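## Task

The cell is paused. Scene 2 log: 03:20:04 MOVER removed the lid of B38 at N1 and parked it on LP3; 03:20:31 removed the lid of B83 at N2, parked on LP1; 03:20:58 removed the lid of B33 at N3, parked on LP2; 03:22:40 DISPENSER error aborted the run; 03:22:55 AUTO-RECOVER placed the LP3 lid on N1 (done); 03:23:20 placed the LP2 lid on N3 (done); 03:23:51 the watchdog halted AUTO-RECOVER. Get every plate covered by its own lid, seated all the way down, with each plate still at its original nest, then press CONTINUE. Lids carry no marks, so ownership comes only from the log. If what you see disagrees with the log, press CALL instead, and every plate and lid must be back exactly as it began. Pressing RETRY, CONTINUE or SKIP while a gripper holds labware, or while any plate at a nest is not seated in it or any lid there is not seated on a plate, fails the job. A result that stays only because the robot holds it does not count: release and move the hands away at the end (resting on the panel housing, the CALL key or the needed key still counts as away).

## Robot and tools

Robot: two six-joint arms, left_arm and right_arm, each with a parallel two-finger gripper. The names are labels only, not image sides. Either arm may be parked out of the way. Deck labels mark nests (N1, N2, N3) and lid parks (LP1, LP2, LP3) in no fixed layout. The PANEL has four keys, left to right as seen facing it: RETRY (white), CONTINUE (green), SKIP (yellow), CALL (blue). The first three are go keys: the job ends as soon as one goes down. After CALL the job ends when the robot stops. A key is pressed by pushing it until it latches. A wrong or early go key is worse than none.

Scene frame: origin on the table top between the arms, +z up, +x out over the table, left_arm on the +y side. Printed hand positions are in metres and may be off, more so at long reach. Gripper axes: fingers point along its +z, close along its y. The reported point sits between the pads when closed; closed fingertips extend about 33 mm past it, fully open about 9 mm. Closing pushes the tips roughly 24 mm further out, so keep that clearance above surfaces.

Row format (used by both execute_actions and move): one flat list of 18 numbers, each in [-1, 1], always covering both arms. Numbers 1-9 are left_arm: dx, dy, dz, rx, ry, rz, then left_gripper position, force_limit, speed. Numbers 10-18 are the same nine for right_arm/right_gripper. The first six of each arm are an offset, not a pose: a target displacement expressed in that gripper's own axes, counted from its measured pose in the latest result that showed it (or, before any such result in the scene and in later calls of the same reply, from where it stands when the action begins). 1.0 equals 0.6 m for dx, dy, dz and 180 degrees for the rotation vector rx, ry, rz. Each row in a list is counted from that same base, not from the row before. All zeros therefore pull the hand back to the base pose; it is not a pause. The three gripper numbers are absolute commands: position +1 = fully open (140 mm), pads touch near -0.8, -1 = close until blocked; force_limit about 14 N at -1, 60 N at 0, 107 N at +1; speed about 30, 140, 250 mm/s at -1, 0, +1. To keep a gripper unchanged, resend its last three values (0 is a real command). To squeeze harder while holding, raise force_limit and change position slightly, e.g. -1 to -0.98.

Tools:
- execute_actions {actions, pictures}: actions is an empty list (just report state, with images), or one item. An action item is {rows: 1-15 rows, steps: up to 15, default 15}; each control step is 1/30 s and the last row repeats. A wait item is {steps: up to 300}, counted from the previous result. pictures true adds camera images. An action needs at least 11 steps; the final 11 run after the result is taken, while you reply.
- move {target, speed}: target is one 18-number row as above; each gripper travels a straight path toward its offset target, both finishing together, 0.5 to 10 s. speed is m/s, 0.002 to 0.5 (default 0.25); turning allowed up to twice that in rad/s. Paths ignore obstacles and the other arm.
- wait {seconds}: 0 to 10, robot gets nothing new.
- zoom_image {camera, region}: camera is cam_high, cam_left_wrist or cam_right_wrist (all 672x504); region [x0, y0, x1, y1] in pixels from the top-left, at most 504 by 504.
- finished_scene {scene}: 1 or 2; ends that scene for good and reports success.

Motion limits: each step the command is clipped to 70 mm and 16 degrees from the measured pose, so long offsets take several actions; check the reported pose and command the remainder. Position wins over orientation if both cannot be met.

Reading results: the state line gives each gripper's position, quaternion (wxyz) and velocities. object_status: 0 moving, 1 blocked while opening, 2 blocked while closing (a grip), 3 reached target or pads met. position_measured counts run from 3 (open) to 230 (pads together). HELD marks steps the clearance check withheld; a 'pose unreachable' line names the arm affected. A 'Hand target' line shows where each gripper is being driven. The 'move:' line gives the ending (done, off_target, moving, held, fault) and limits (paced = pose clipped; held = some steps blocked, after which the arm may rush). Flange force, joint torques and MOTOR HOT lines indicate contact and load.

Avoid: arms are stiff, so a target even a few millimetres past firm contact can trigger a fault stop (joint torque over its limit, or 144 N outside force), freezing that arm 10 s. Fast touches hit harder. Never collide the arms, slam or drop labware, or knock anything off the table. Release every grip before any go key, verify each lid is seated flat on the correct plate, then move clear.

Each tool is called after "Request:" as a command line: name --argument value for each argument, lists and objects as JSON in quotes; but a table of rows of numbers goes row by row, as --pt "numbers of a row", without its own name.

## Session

Request:
execute_actions --actions '[]'

Scene clock: 0.00 s of 9600.00 s.
left_arm: end_effector_position=(+0.5375, +0.3032, +0.1725) position_measured=3 object_status=3 end_effector_quat_wxyz=(-0.201, +0.458, +0.666, +0.553) end_effector_velocity=(-0.000, +0.000, +0.000) end_effector_angular_velocity=(+0.000, -0.000, -0.000) | right_arm: end_effector_position=(+0.3681, -0.3406, +0.3322) position_measured=3 object_status=3 end_effector_quat_wxyz=(+0.038, -0.004, +0.998, -0.040) end_effector_velocity=(+0.000, +0.000, +0.000) end_effector_angular_velocity=(+0.000, -0.000, -0.000)
Joint positions: left_arm=[-0.822  0.675  1.6    0.907  1.804 -1.508] | right_arm=[ 0.319 -0.318  2.03  -0.108  1.402 -1.052]
Joint velocities: left_arm=[-0. -0.  0.  0. -0. -0.] | right_arm=[ 0.     0.    -0.001  0.     0.     0.   ]
Joint torques (N m, as the joint torque sensors report them, + toward a larger angle): no reading
Flange force (N, the push that the arm receives, along the gripper's own x y z axes): no reading
Hand target (left_arm): +0.537, +0.303, +0.172; -0.201, +0.458, +0.666, +0.553
Hand target (right_arm): +0.368, -0.341, +0.332; +0.038, -0.004, +0.998, -0.040

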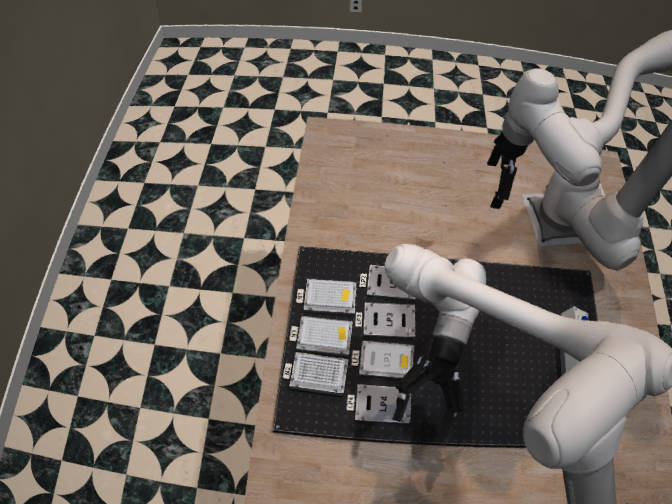

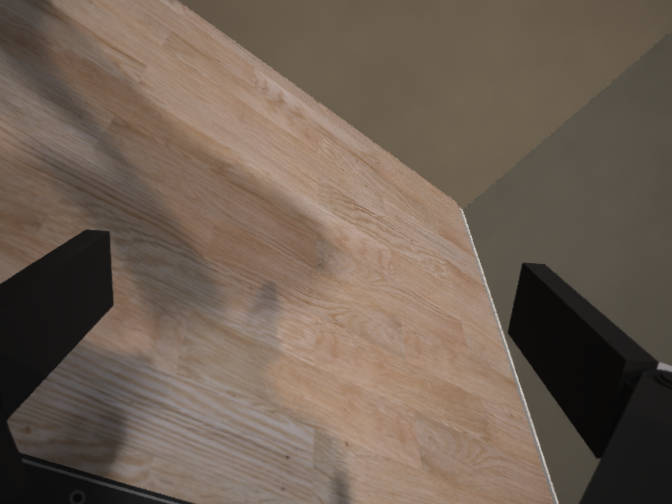

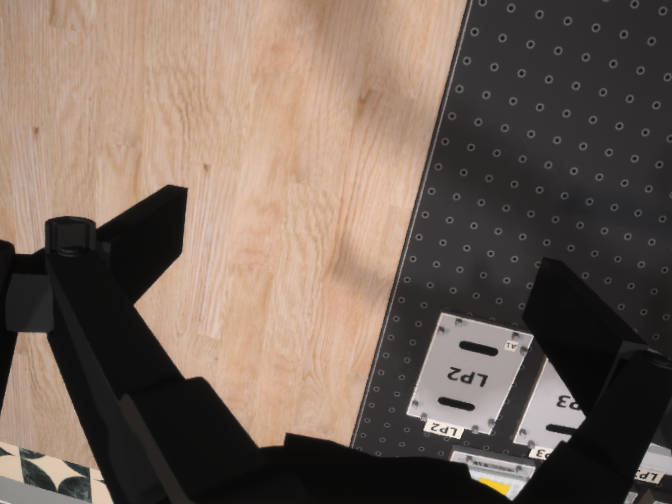

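Request:
zoom_image --camera "cam_high" --region '[275, 260, 425, 430]'

Request:
zoom_image --camera "cam_right_wrist" --region '[430, 424, 560, 504]'

Region (275, 260, 425, 430) of cam_high's 672x504 image, scaled by 2.965, with more detail than that image has; it fills the left 445 columns of this view, and the rest is white.

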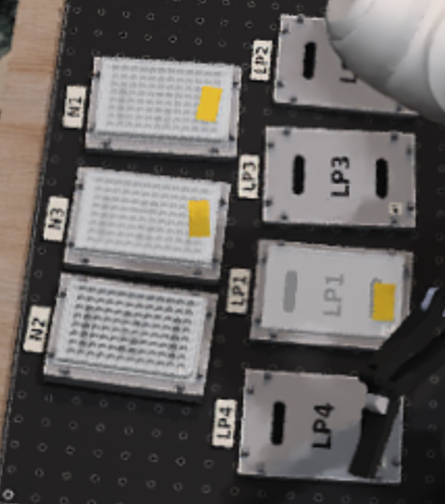

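Region (430, 424, 560, 504) of cam_right_wrist's 672x504 image, scaled by 3.877, with more detail than that image has; it fills the top 310 rows of this view, and the rest is white.

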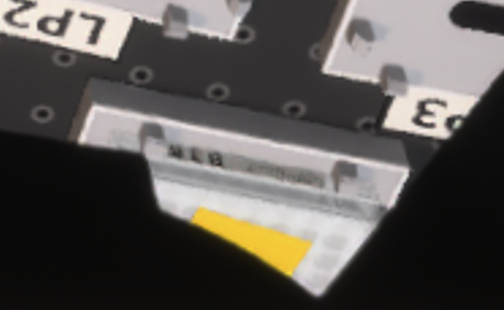

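Lid positions match the log here. I still need to read the plate labels, so I'll move the left arm over LP1 and stage the right arm near the panel.

Request:
move --target '[-0.0575,0.197,-0.3725,0.397,-0.144,-0.329,1,0,0, 0.706,0.633,0.149,-0.0234,-0.198,0.0113,-1,0,0]' --speed 0.35

Scene clock: 6.10 s of 9600.00 s.
left_arm: end_effector_position=(+0.5992, +0.0793, +0.2796) position_measured=3 object_status=3 end_effector_quat_wxyz=(-0.001, +0.001, +1.000, +0.001) end_effector_velocity=(+0.000, -0.000, +0.001) end_effector_angular_velocity=(-0.001, -0.000, +0.000) | right_arm: end_effector_position=(-0.0491, +0.0264, +0.1798) position_measured=233 object_status=3 end_effector_quat_wxyz=(+0.343, +0.001, +0.939, -0.001) end_effector_velocity=(-0.001, +0.001, +0.000) end_effector_angular_velocity=(+0.002, +0.001, +0.001)
Joint positions: left_arm=[-0.632  0.52   1.192  0.     1.432 -2.269] | right_arm=[ 1.839  0.271  1.9   -0.628  1.374  0.715]
Joint velocities: left_arm=[ 0. -0. -0. -0. -0. -0.] | right_arm=[ 0.     0.    -0.001 -0.    -0.001  0.   ]
Joint torques (N m, as the joint torque sensors report them, + toward a larger angle): left_arm=[  0.97 -90.7  -40.41   4.56   0.09  -0.21] | right_arm=[  0.09 -62.66 -31.38   1.49   1.09   0.19]
Flange force (N, the push that the arm receives, along the gripper's own x y z axes): left_arm=[1.4 0.1 -1.6] | right_arm=[3.0 5.0 -0.6]
Hand target (left_arm): +0.599, +0.079, +0.280; -0.001, +0.001, +1.000, +0.001
Hand target (right_arm): -0.049, +0.026, +0.180; +0.343, +0.001, +0.939, -0.001
Off the commanded pose (left_arm): 0.001 m, 0 deg.
Off the commanded pose (right_arm): 0.001 m, 0 deg.
Kept back: nothing.
After step 90, 0.30 s passed at rest.
move: done

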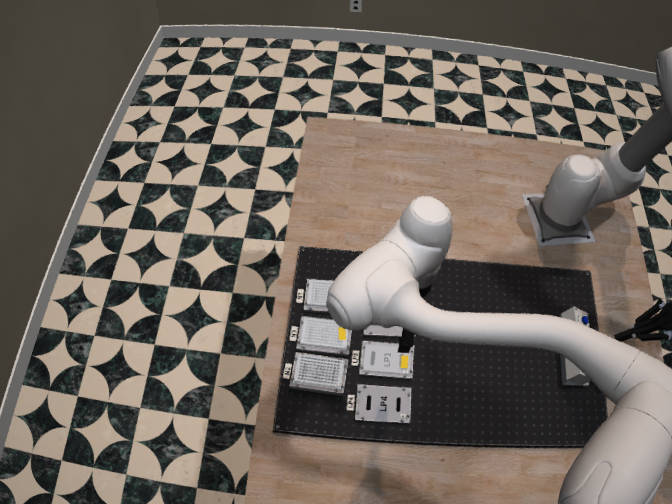

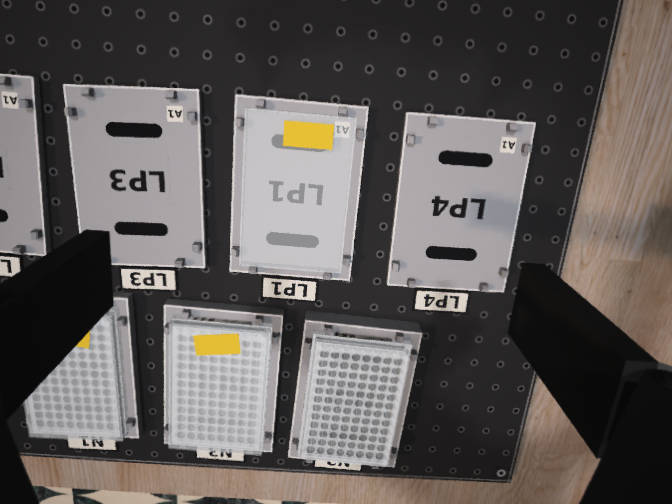

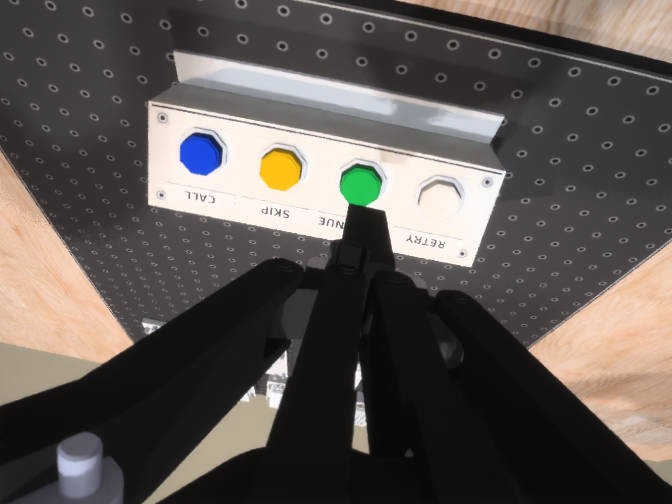

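Request:
zoom_image --camera "cam_left_wrist" --region '[155, 295, 295, 365]'

Request:
zoom_image --camera "cam_left_wrist" --region '[290, 305, 430, 375]'

Request:
zoom_image --camera "cam_left_wrist" --region '[200, 80, 400, 300]'

Region (155, 295, 295, 365) of cam_left_wrist's 672x504 image, scaled by 3.600, with more detail than that image has.

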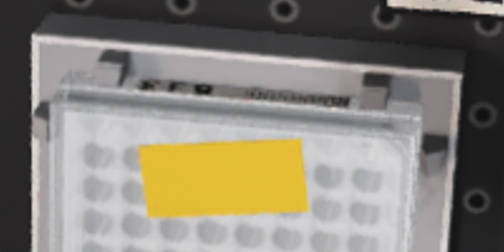

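Region (290, 305, 430, 375) of cam_left_wrist's 672x504 image, scaled by 3.600, with more detail than that image has.

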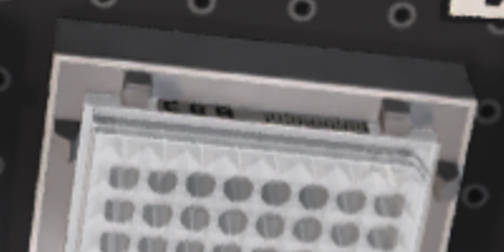

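Region (200, 80, 400, 300) of cam_left_wrist's 672x504 image, scaled by 2.291, with more detail than that image has; it fills the left 458 columns of this view, and the rest is white.

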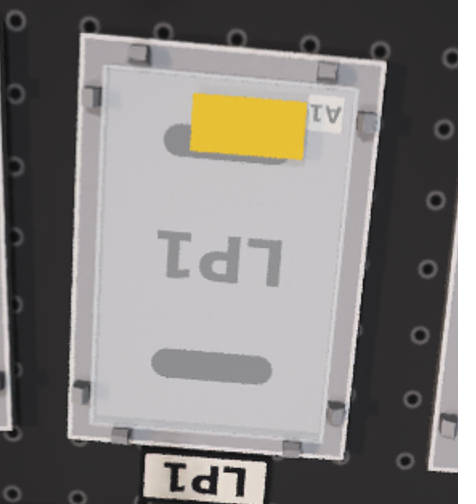

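Request:
move --target '[-0.0417,-0.0483,0.29,0,0,0,0.5,-0.5,0, 0,0,0.07,0,0,0,-1,0,0]' --speed 0.25

Scene clock: 9.10 s of 9600.00 s.
left_arm: end_effector_position=(+0.6239, +0.0510, +0.1054) position_measured=66 object_status=3 end_effector_quat_wxyz=(-0.001, +0.000, +1.000, +0.001) end_effector_velocity=(+0.001, -0.001, +0.001) end_effector_angular_velocity=(-0.002, -0.002, +0.000) | right_arm: end_effector_position=(-0.0220, +0.0264, +0.1477) position_measured=233 object_status=3 end_effector_quat_wxyz=(+0.343, +0.001, +0.939, -0.001) end_effector_velocity=(+0.000, +0.000, +0.000) end_effector_angular_velocity=(+0.000, -0.000, +0.000)
Joint positions: left_arm=[-0.639  0.657  1.29   0.     1.197 -2.276] | right_arm=[ 1.799  0.286  1.951 -0.655  1.303  0.73 ]
Joint velocities: left_arm=[ 0.     0.    -0.003 -0.    -0.     0.   ] | right_arm=[-0.    -0.    -0.001 -0.     0.    -0.001]
Joint torques (N m, as the joint torque sensors report them, + toward a larger angle): left_arm=[   0.56 -104.38  -38.47    4.32   -0.22    0.27] | right_arm=[ -0.73 -63.51 -30.     1.23   1.1   -0.03]
Flange force (N, the push that the arm receives, along the gripper's own x y z axes): left_arm=[-3.3 -3.7 0.0] | right_arm=[5.5 5.0 0.0]
Hand target (left_arm): +0.624, +0.051, +0.106; -0.001, +0.000, +1.000, +0.001
Hand target (right_arm): -0.022, +0.026, +0.148; +0.343, +0.001, +0.939, -0.001
Off the commanded pose (left_arm): 0.000 m, 0 deg.
Off the commanded pose (right_arm): 0.000 m, 0 deg.
Kept back: nothing.
move: done

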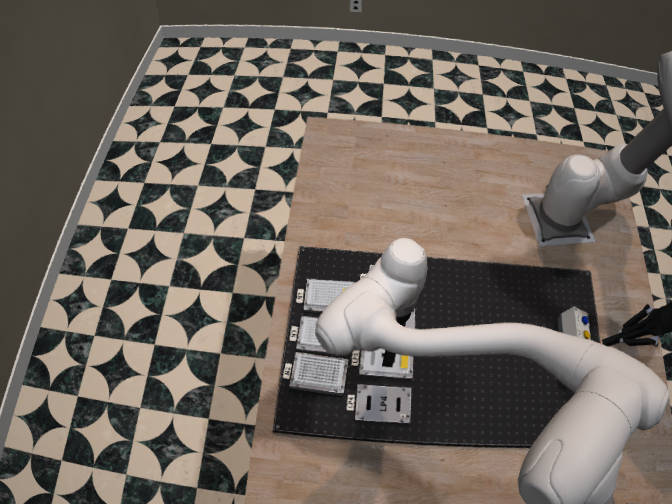

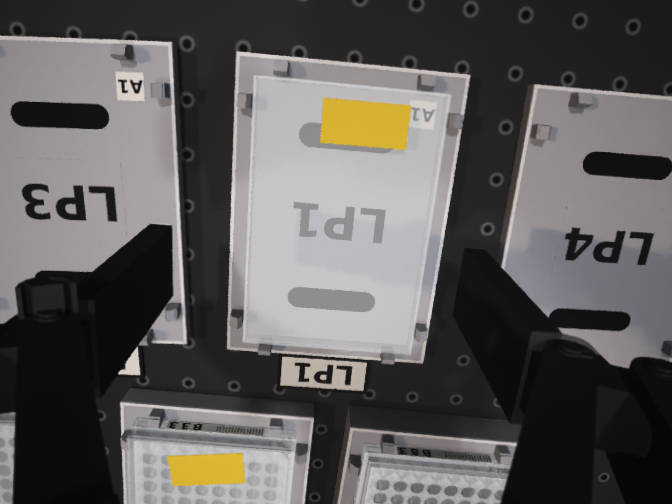

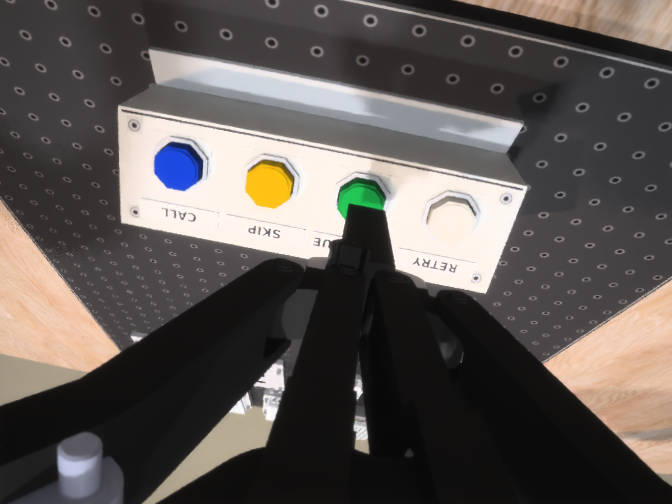

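Request:
move --target '[0,0.0167,0.085,0,0,0.003,0.4,-0.5,0, 0,0,0,0,0,0,-1,0,0]' --speed 0.1

Request:
zoom_image --camera "cam_high" --region '[340, 320, 430, 400]'

Scene clock: 11.17 s of 9600.00 s.
left_arm: end_effector_position=(+0.6239, +0.0612, +0.0544) position_measured=78 object_status=3 end_effector_quat_wxyz=(-0.001, +0.005, +1.000, +0.001) end_effector_velocity=(-0.000, -0.000, +0.001) end_effector_angular_velocity=(-0.001, -0.001, -0.000) | right_arm: end_effector_position=(-0.0220, +0.0264, +0.1477) position_measured=233 object_status=3 end_effector_quat_wxyz=(+0.343, +0.001, +0.939, -0.001) end_effector_velocity=(-0.000, +0.001, -0.000) end_effector_angular_velocity=(+0.001, +0.001, +0.000)
Joint positions: left_arm=[-0.63   0.682  1.347  0.001  1.116 -2.258] | right_arm=[ 1.799  0.286  1.951 -0.655  1.303  0.73 ]
Joint velocities: left_arm=[-0.    -0.001  0.    -0.    -0.     0.   ] | right_arm=[-0.     0.001 -0.001 -0.    -0.001  0.   ]
Joint torques (N m, as the joint torque sensors report them, + toward a larger angle): left_arm=[   1.82 -102.8   -37.13    4.29   -0.04   -0.17] | right_arm=[ -0.76 -62.2  -29.8    1.32   1.22   0.13]
Flange force (N, the push that the arm receives, along the gripper's own x y z axes): left_arm=[0.5 -1.8 -0.4] | right_arm=[4.0 4.1 -0.5]
Hand target (left_arm): +0.624, +0.061, +0.054; -0.001, +0.005, +1.000, +0.001
Hand target (right_arm): -0.022, +0.026, +0.148; +0.343, +0.001, +0.939, -0.001
Off the commanded pose (left_arm): 0.000 m, 0 deg.
Off the commanded pose (right_arm): 0.000 m, 0 deg.
Kept back: nothing.
move: done

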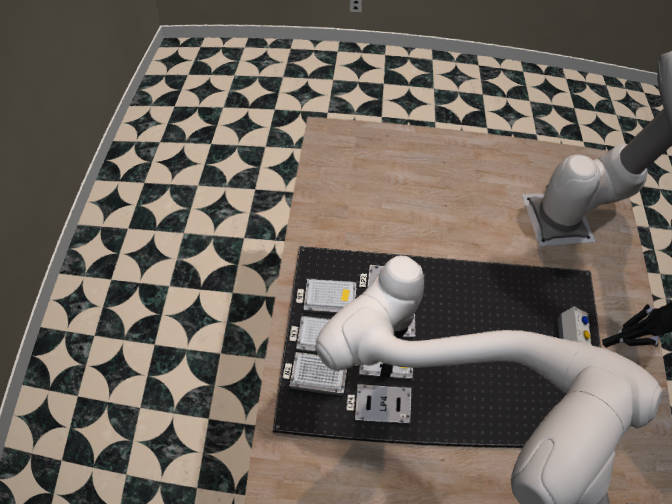

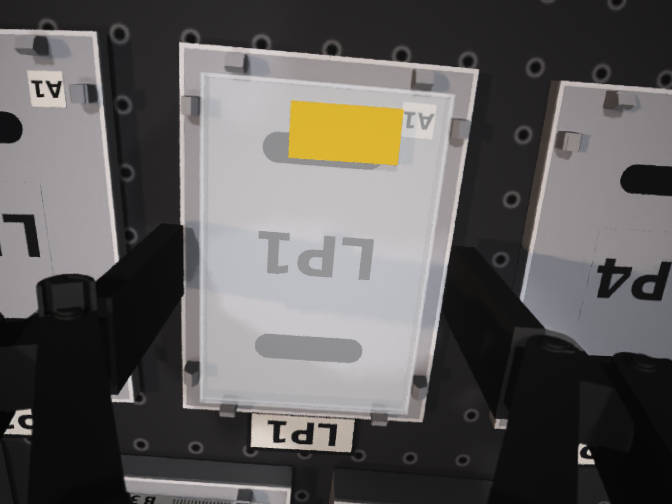

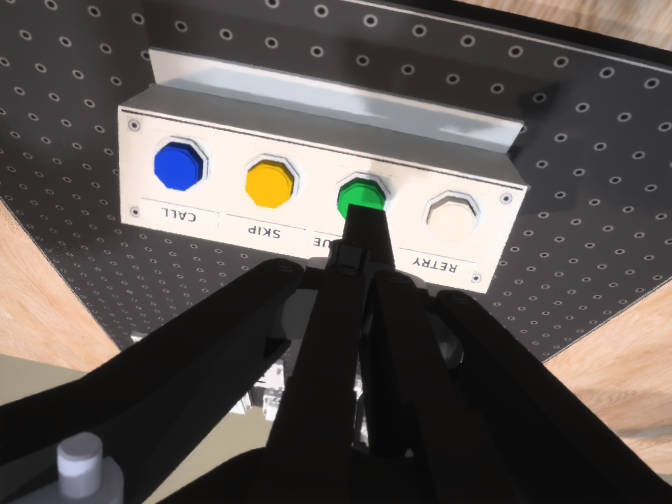

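Region (340, 320, 430, 400) of cam_high's 672x504 image, scaled by 5.600, with more detail than that image has.

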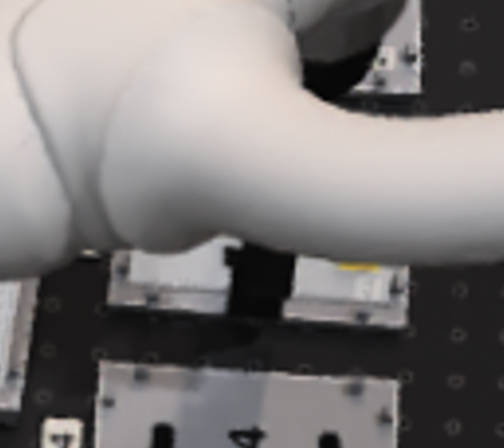

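Request:
move --target '[0,0,0.007,0,0,0,0.4,-0.5,0, 0,0,0,0,0,0,-1,0,0]' --speed 0.02

Request:
move --target '[0,0,0,0,0,0,0.1,-0.6,-0.8, 0,0,0,0,0,0,-1,0,0]'

Scene clock: 12.67 s of 9600.00 s.
left_arm: end_effector_position=(+0.6239, +0.0612, +0.0502) position_measured=78 object_status=3 end_effector_quat_wxyz=(-0.001, +0.005, +1.000, +0.001) end_effector_velocity=(+0.001, -0.001, +0.001) end_effector_angular_velocity=(-0.001, -0.001, +0.000) | right_arm: end_effector_position=(-0.0220, +0.0264, +0.1477) position_measured=233 object_status=3 end_effector_quat_wxyz=(+0.343, +0.001, +0.939, -0.001) end_effector_velocity=(-0.000, +0.000, +0.000) end_effector_angular_velocity=(+0.000, +0.000, +0.000)
Joint positions: left_arm=[-0.63   0.685  1.35   0.001  1.11  -2.258] | right_arm=[ 1.799  0.286  1.951 -0.655  1.303  0.73 ]
Joint velocities: left_arm=[ 0.     0.    -0.002 -0.     0.    -0.   ] | right_arm=[ 0.    -0.    -0.001  0.     0.001 -0.001]
Joint torques (N m, as the joint torque sensors report them, + toward a larger angle): left_arm=[   3.18 -100.81  -36.19    4.24   -0.17    0.45] | right_arm=[ -0.88 -63.55 -29.93   1.21   1.29  -0.03]
Flange force (N, the push that the arm receives, along the gripper's own x y z axes): left_arm=[2.3 -3.4 -2.6] | right_arm=[5.7 4.8 0.2]
Hand target (left_arm): +0.624, +0.061, +0.050; -0.001, +0.005, +1.000, +0.001
Hand target (right_arm): -0.022, +0.026, +0.148; +0.343, +0.001, +0.939, -0.001
Off the commanded pose (left_arm): 0.000 m, 0 deg.
Off the commanded pose (right_arm): 0.000 m, 0 deg.
Kept back: nothing.
move: done

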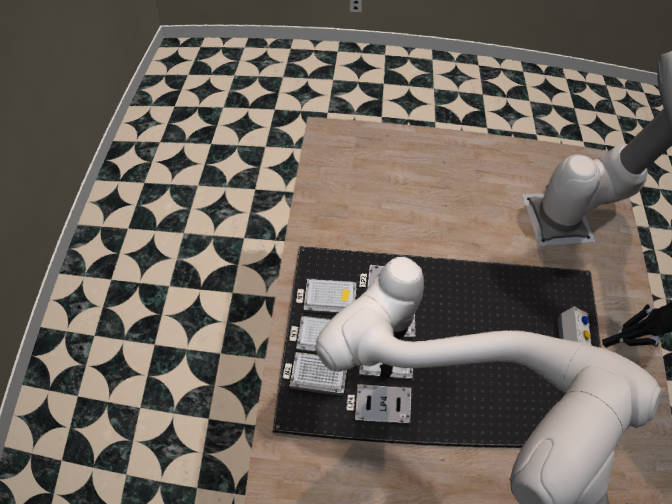

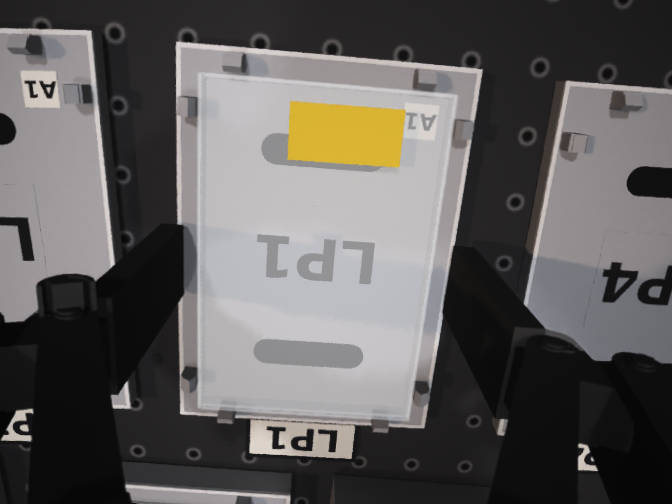

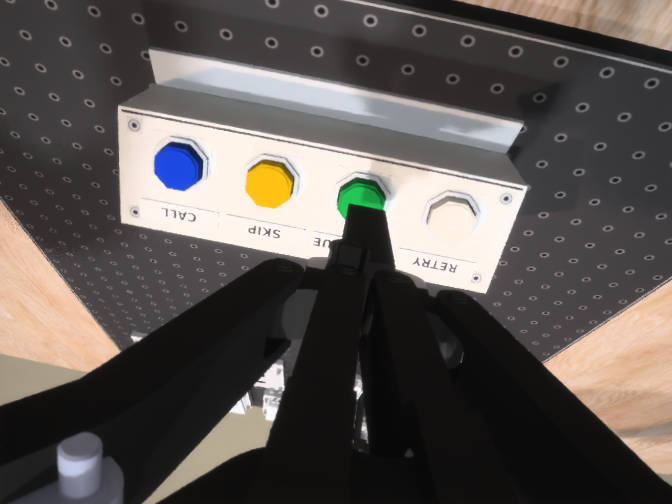

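Scene clock: 13.17 s of 9600.00 s.
left_arm: end_effector_position=(+0.6239, +0.0612, +0.0502) position_measured=102 object_status=0 end_effector_quat_wxyz=(-0.001, +0.005, +1.000, +0.001) end_effector_velocity=(-0.000, +0.000, -0.001) end_effector_angular_velocity=(+0.001, +0.001, +0.001) | right_arm: end_effector_position=(-0.0220, +0.0264, +0.1477) position_measured=233 object_status=3 end_effector_quat_wxyz=(+0.343, +0.001, +0.939, -0.001) end_effector_velocity=(-0.000, +0.000, -0.000) end_effector_angular_velocity=(+0.000, +0.001, +0.000)
Joint positions: left_arm=[-0.63   0.685  1.35   0.001  1.11  -2.258] | right_arm=[ 1.799  0.286  1.951 -0.655  1.303  0.73 ]
Joint velocities: left_arm=[ 0.     0.001  0.001 -0.001 -0.    -0.   ] | right_arm=[-0.     0.     0.     0.    -0.001 -0.   ]
Joint torques (N m, as the joint torque sensors report them, + toward a larger angle): left_arm=[  3.35 -91.2  -30.92   3.96  -0.96   0.1 ] | right_arm=[ -0.2  -63.11 -29.98   1.31   1.23   0.06]
Flange force (N, the push that the arm receives, along the gripper's own x y z axes): left_arm=[1.8 -3.4 -13.8] | right_arm=[4.3 4.8 0.7]
Hand target (left_arm): +0.624, +0.061, +0.050; -0.001, +0.005, +1.000, +0.001
Hand target (right_arm): -0.022, +0.026, +0.148; +0.343, +0.001, +0.939, -0.001
Off the commanded pose (left_arm): 0.000 m, 0 deg.
Off the commanded pose (right_arm): 0.000 m, 0 deg.
Kept back: nothing.
move: done

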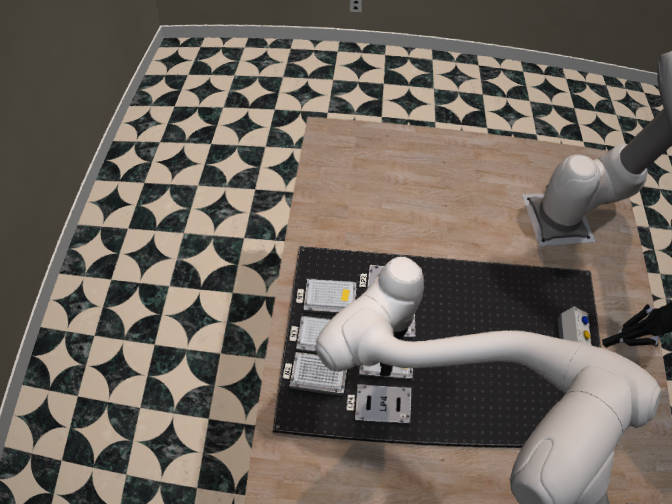

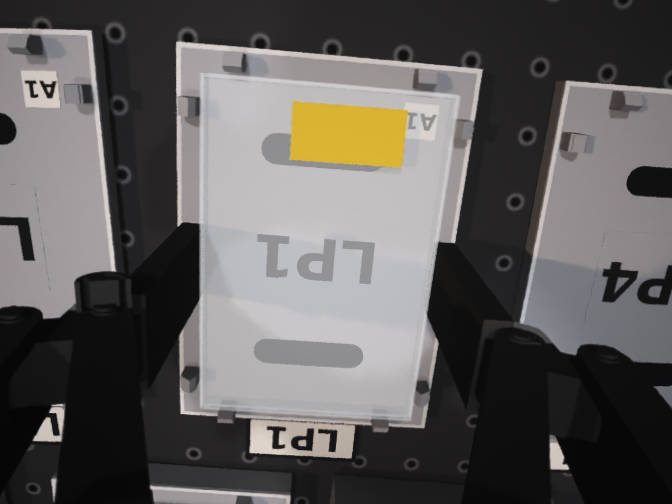

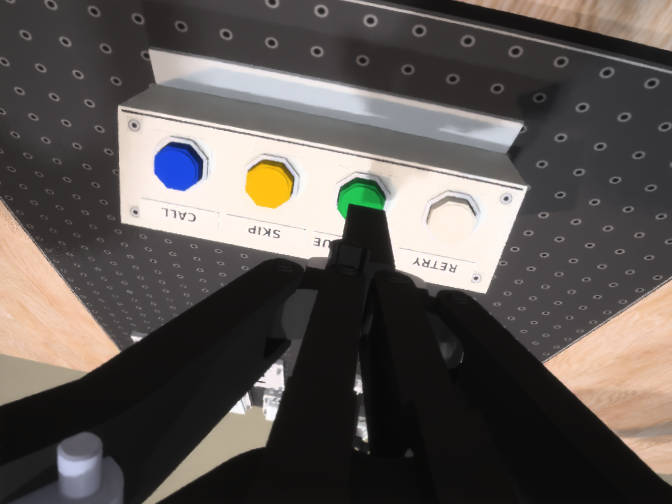

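Request:
move --target '[0,0,-0.11,0,0,0,0.1,-0.6,-0.8, 0,0,0,0,0,0,-1,0,0]' --speed 0.12

Request:
move --target '[-0.313,0.108,0,0,0,0.008,0.1,-0.6,-0.8, 0,0,0,0,0,0,-1,0,0]' --speed 0.2

Scene clock: 14.83 s of 9600.00 s.
left_arm: end_effector_position=(+0.6240, +0.0610, +0.1163) position_measured=102 object_status=2 end_effector_quat_wxyz=(-0.001, +0.005, +1.000, +0.001) end_effector_velocity=(-0.001, +0.000, -0.001) end_effector_angular_velocity=(+0.001, +0.002, -0.000) | right_arm: end_effector_position=(-0.0220, +0.0264, +0.1477) position_measured=233 object_status=3 end_effector_quat_wxyz=(+0.343, +0.001, +0.939, -0.001) end_effector_velocity=(-0.000, +0.000, -0.000) end_effector_angular_velocity=(-0.001, +0.000, +0.000)
Joint positions: left_arm=[-0.63   0.641  1.297  0.001  1.206 -2.258] | right_arm=[ 1.799  0.286  1.951 -0.655  1.303  0.73 ]
Joint velocities: left_arm=[-0.001  0.001  0.001 -0.     0.    -0.   ] | right_arm=[ 0.     0.    -0.     0.     0.    -0.001]
Joint torques (N m, as the joint torque sensors report them, + toward a larger angle): left_arm=[   1.01 -102.56  -37.76    4.51   -0.57    0.1 ] | right_arm=[ -0.37 -62.45 -29.83   1.32   1.22   0.07]
Flange force (N, the push that the arm receives, along the gripper's own x y z axes): left_arm=[-4.4 -5.1 -0.3] | right_arm=[3.7 4.1 0.1]
Hand target (left_arm): +0.624, +0.061, +0.116; -0.001, +0.005, +1.000, +0.001
Hand target (right_arm): -0.022, +0.026, +0.148; +0.343, +0.001, +0.939, -0.001
Off the commanded pose (left_arm): 0.000 m, 0 deg.
Off the commanded pose (right_arm): 0.000 m, 0 deg.
Kept back: nothing.
move: done

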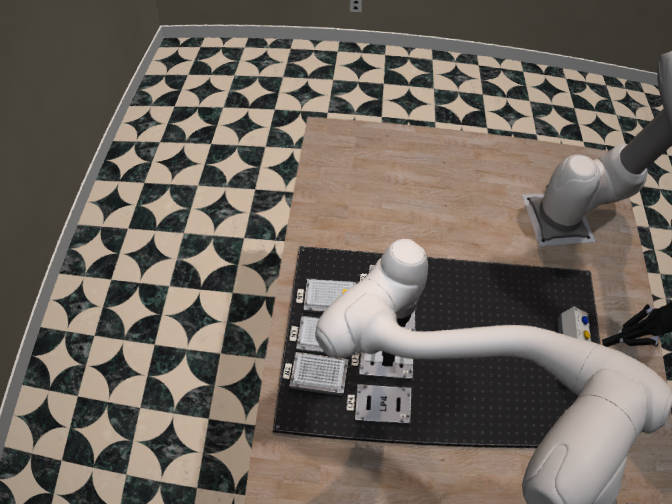

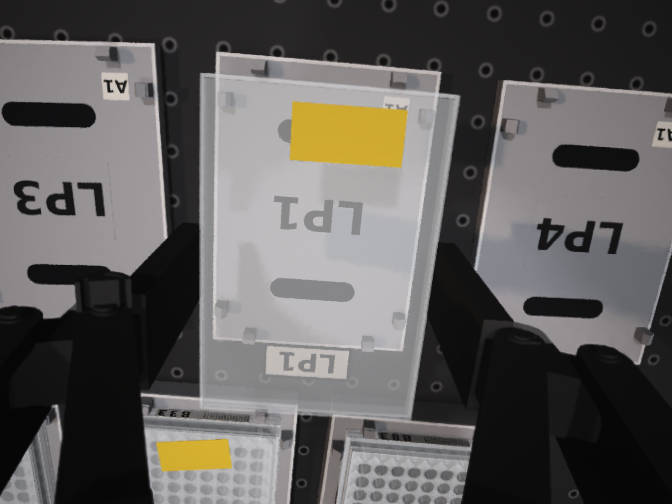

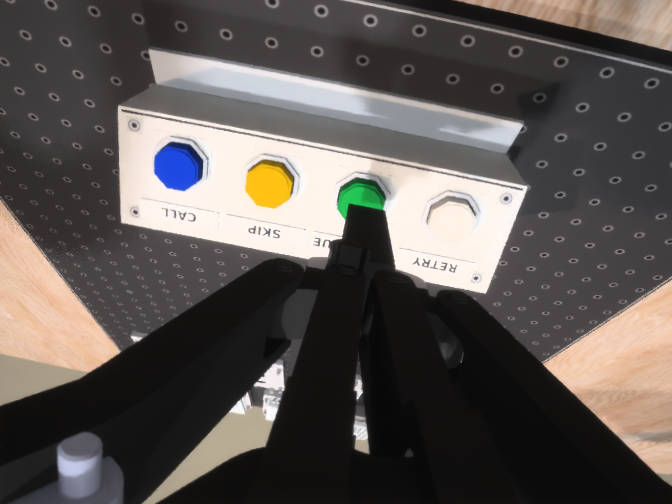

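Scene clock: 16.20 s of 9600.00 s.
left_arm: end_effector_position=(+0.8127, +0.1234, +0.1165) position_measured=102 object_status=2 end_effector_quat_wxyz=(-0.001, +0.018, +1.000, +0.001) end_effector_velocity=(+0.000, +0.000, -0.000) end_effector_angular_velocity=(-0.000, +0.001, +0.001) | right_arm: end_effector_position=(-0.0220, +0.0264, +0.1477) position_measured=233 object_status=3 end_effector_quat_wxyz=(+0.343, +0.001, +0.939, -0.001) end_effector_velocity=(-0.000, +0.001, +0.001) end_effector_angular_velocity=(+0.002, +0.001, +0.000)
Joint positions: left_arm=[-0.463  0.857  0.911  0.001  1.376 -2.065] | right_arm=[ 1.799  0.286  1.951 -0.655  1.303  0.73 ]
Joint velocities: left_arm=[ 0.     0.001 -0.    -0.     0.    -0.001] | right_arm=[-0.    -0.001 -0.001 -0.    -0.    -0.   ]
Joint torques (N m, as the joint torque sensors report them, + toward a larger angle): left_arm=[   2.09 -121.43  -39.42    4.24   -0.05   -0.15] | right_arm=[  0.48 -62.64 -30.18   1.3    1.15   0.09]
Flange force (N, the push that the arm receives, along the gripper's own x y z axes): left_arm=[-8.5 -5.7 -0.8] | right_arm=[2.9 4.5 1.2]
Hand target (left_arm): +0.813, +0.123, +0.116; -0.001, +0.018, +1.000, +0.001
Hand target (right_arm): -0.022, +0.026, +0.148; +0.343, +0.001, +0.939, -0.001
Off the commanded pose (left_arm): 0.001 m, 0 deg.
Off the commanded pose (right_arm): 0.000 m, 0 deg.
Kept back: nothing.
move: done

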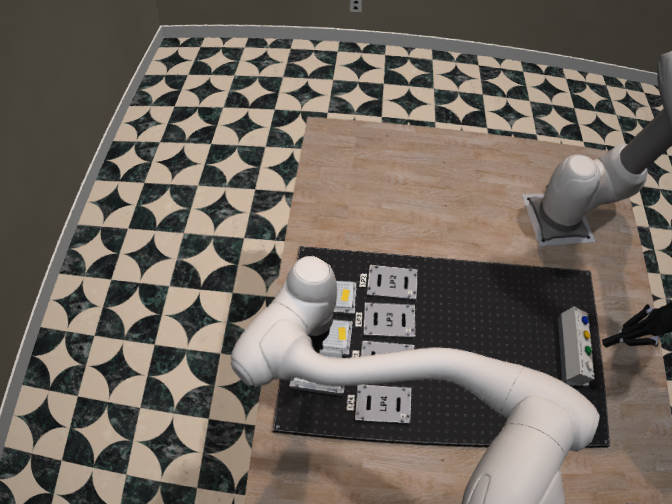

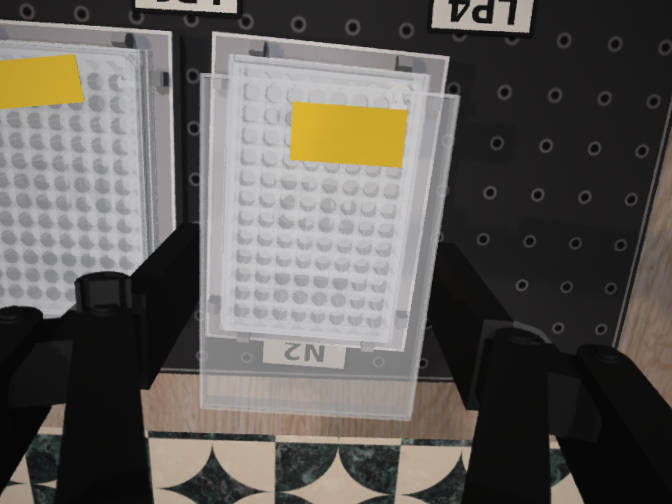

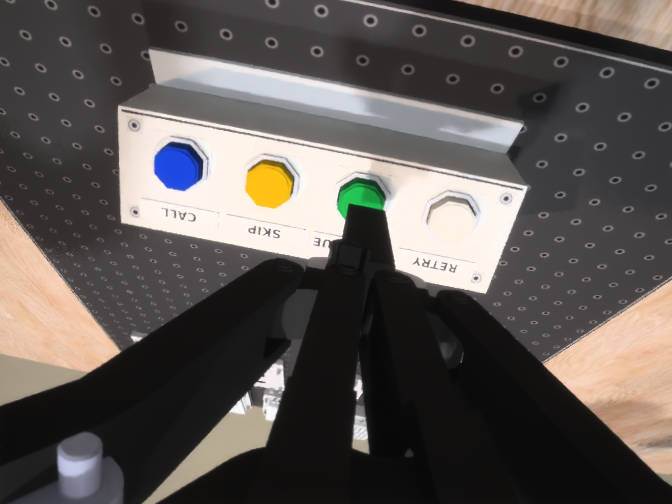

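Request:
zoom_image --camera "cam_left_wrist" --region '[190, 20, 470, 220]'

Request:
zoom_image --camera "cam_left_wrist" --region '[190, 230, 470, 430]'

Region (190, 20, 470, 220) of cam_left_wrist's 672x504 image, scaled by 1.800, with more detail than that image has; it fills the top 360 rows of this view, and the rest is white.

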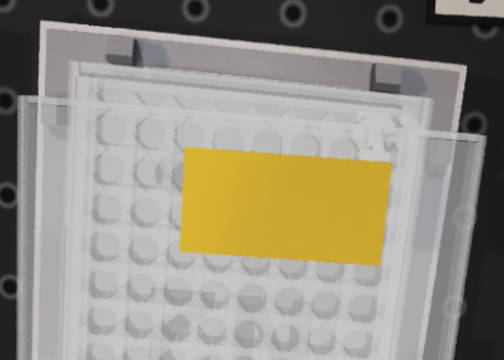

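Region (190, 230, 470, 430) of cam_left_wrist's 672x504 image, scaled by 1.800, with more detail than that image has; it fills the top 360 rows of this view, and the rest is white.

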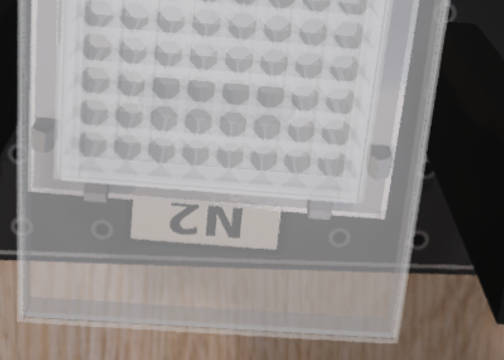

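Request:
move --target '[0.0147,-0.003,0.05,0,0,0.0045,0.1,-0.6,-0.8, 0,0,0,0,0,0,-1,0,0]' --speed 0.08

Request:
zoom_image --camera "cam_left_wrist" --region '[180, 30, 480, 180]'

Request:
zoom_image --camera "cam_left_wrist" --region '[180, 310, 440, 440]'

Scene clock: 19.53 s of 9600.00 s.
left_arm: end_effector_position=(+0.8037, +0.1220, +0.0865) position_measured=102 object_status=2 end_effector_quat_wxyz=(-0.001, +0.025, +1.000, +0.001) end_effector_velocity=(+0.001, +0.001, +0.000) end_effector_angular_velocity=(+0.001, -0.002, -0.000) | right_arm: end_effector_position=(-0.0220, +0.0264, +0.1477) position_measured=233 object_status=3 end_effector_quat_wxyz=(+0.343, +0.001, +0.939, -0.001) end_effector_velocity=(+0.000, -0.000, -0.001) end_effector_angular_velocity=(-0.002, -0.002, -0.001)
Joint positions: left_arm=[-0.468  0.856  0.967  0.001  1.32  -2.057] | right_arm=[ 1.799  0.286  1.951 -0.655  1.303  0.73 ]
Joint velocities: left_arm=[ 0.     0.    -0.001  0.002 -0.     0.   ] | right_arm=[ 0.     0.002 -0.     0.     0.001  0.   ]
Joint torques (N m, as the joint torque sensors report them, + toward a larger angle): left_arm=[   4.2  -121.34  -39.52    4.13   -0.07   -0.25] | right_arm=[  0.   -62.1  -30.21   1.35   1.16   0.  ]
Flange force (N, the push that the arm receives, along the gripper's own x y z axes): left_arm=[-5.4 -6.6 -0.8] | right_arm=[3.4 3.8 1.0]
Hand target (left_arm): +0.804, +0.122, +0.086; -0.001, +0.025, +1.000, +0.001
Hand target (right_arm): -0.022, +0.026, +0.148; +0.343, +0.001, +0.939, -0.001
Off the commanded pose (left_arm): 0.000 m, 0 deg.
Off the commanded pose (right_arm): 0.000 m, 0 deg.
Kept back: nothing.
move: done

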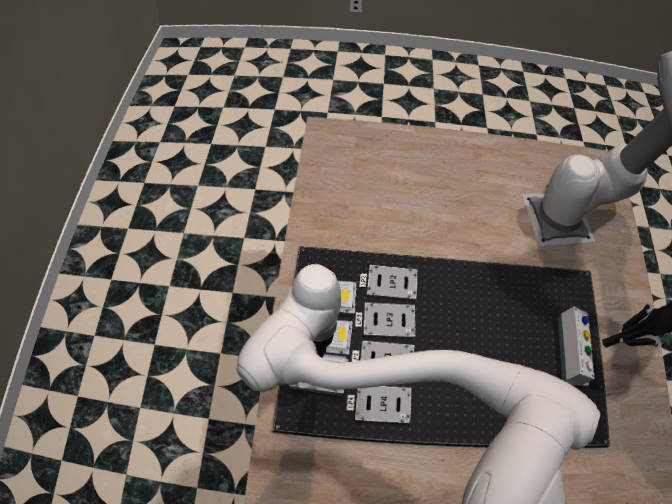

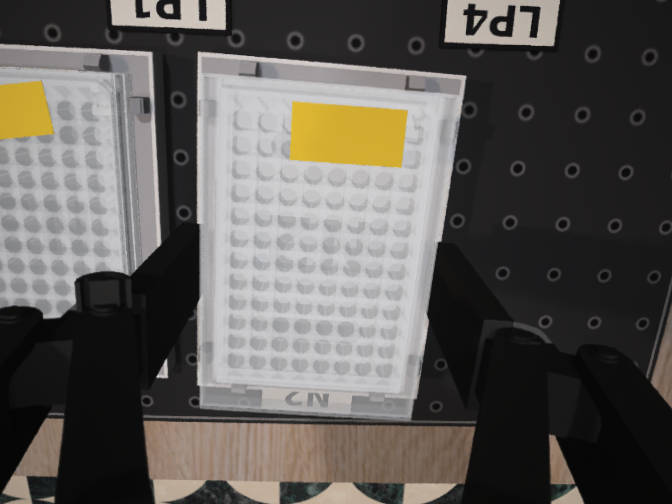

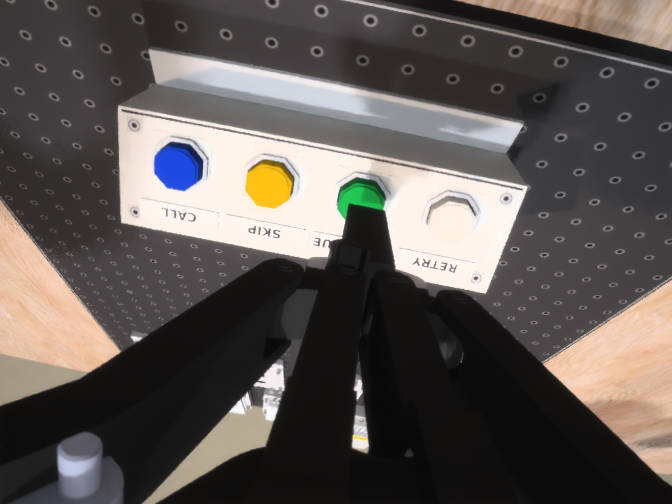

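Region (180, 30, 480, 180) of cam_left_wrist's 672x504 image, scaled by 1.680, with more detail than that image has.

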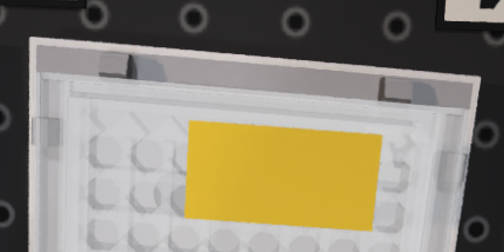

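Region (180, 310, 440, 440) of cam_left_wrist's 672x504 image, scaled by 1.938, with more detail than that image has.

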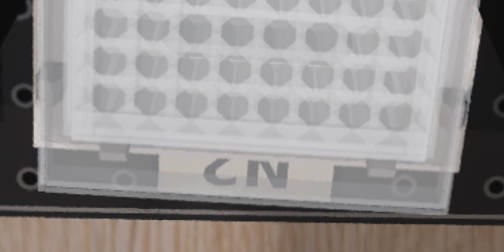

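Request:
zoom_image --camera "cam_left_wrist" --region '[190, 45, 270, 125]'

Request:
zoom_image --camera "cam_left_wrist" --region '[395, 65, 475, 145]'

Request:
zoom_image --camera "cam_left_wrist" --region '[190, 340, 270, 420]'

Request:
zoom_image --camera "cam_left_wrist" --region '[350, 350, 430, 430]'

Region (190, 45, 270, 125) of cam_left_wrist's 672x504 image, scaled by 6.300, with more detail than that image has.

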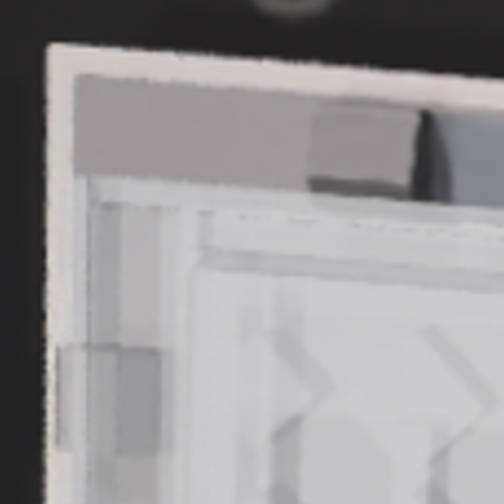

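Region (395, 65, 475, 145) of cam_left_wrist's 672x504 image, scaled by 6.300, with more detail than that image has.

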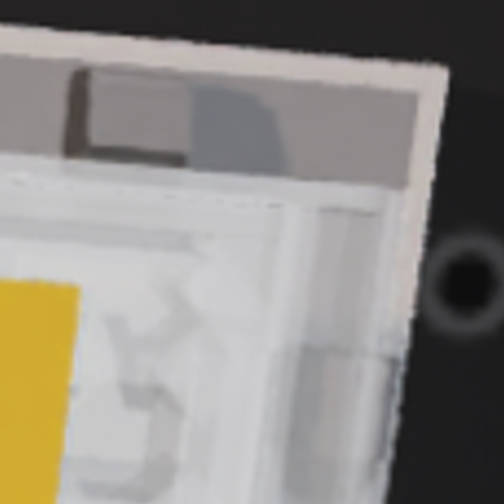

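Region (190, 340, 270, 420) of cam_left_wrist's 672x504 image, scaled by 6.300, with more detail than that image has.

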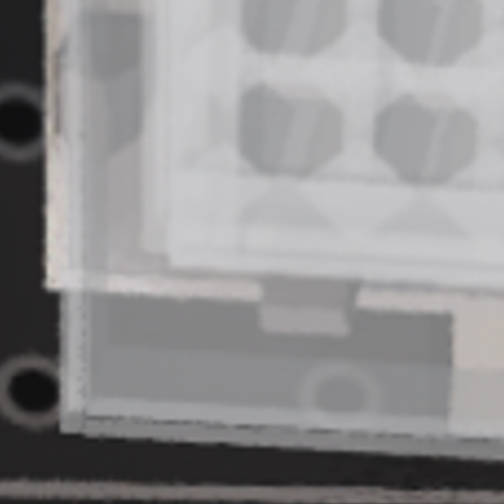

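Region (350, 350, 430, 430) of cam_left_wrist's 672x504 image, scaled by 6.300, with more detail than that image has.

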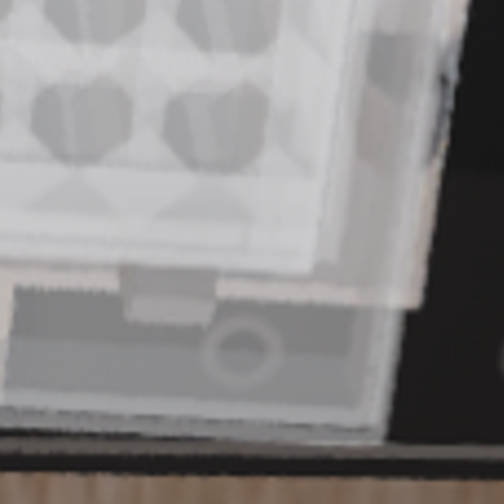

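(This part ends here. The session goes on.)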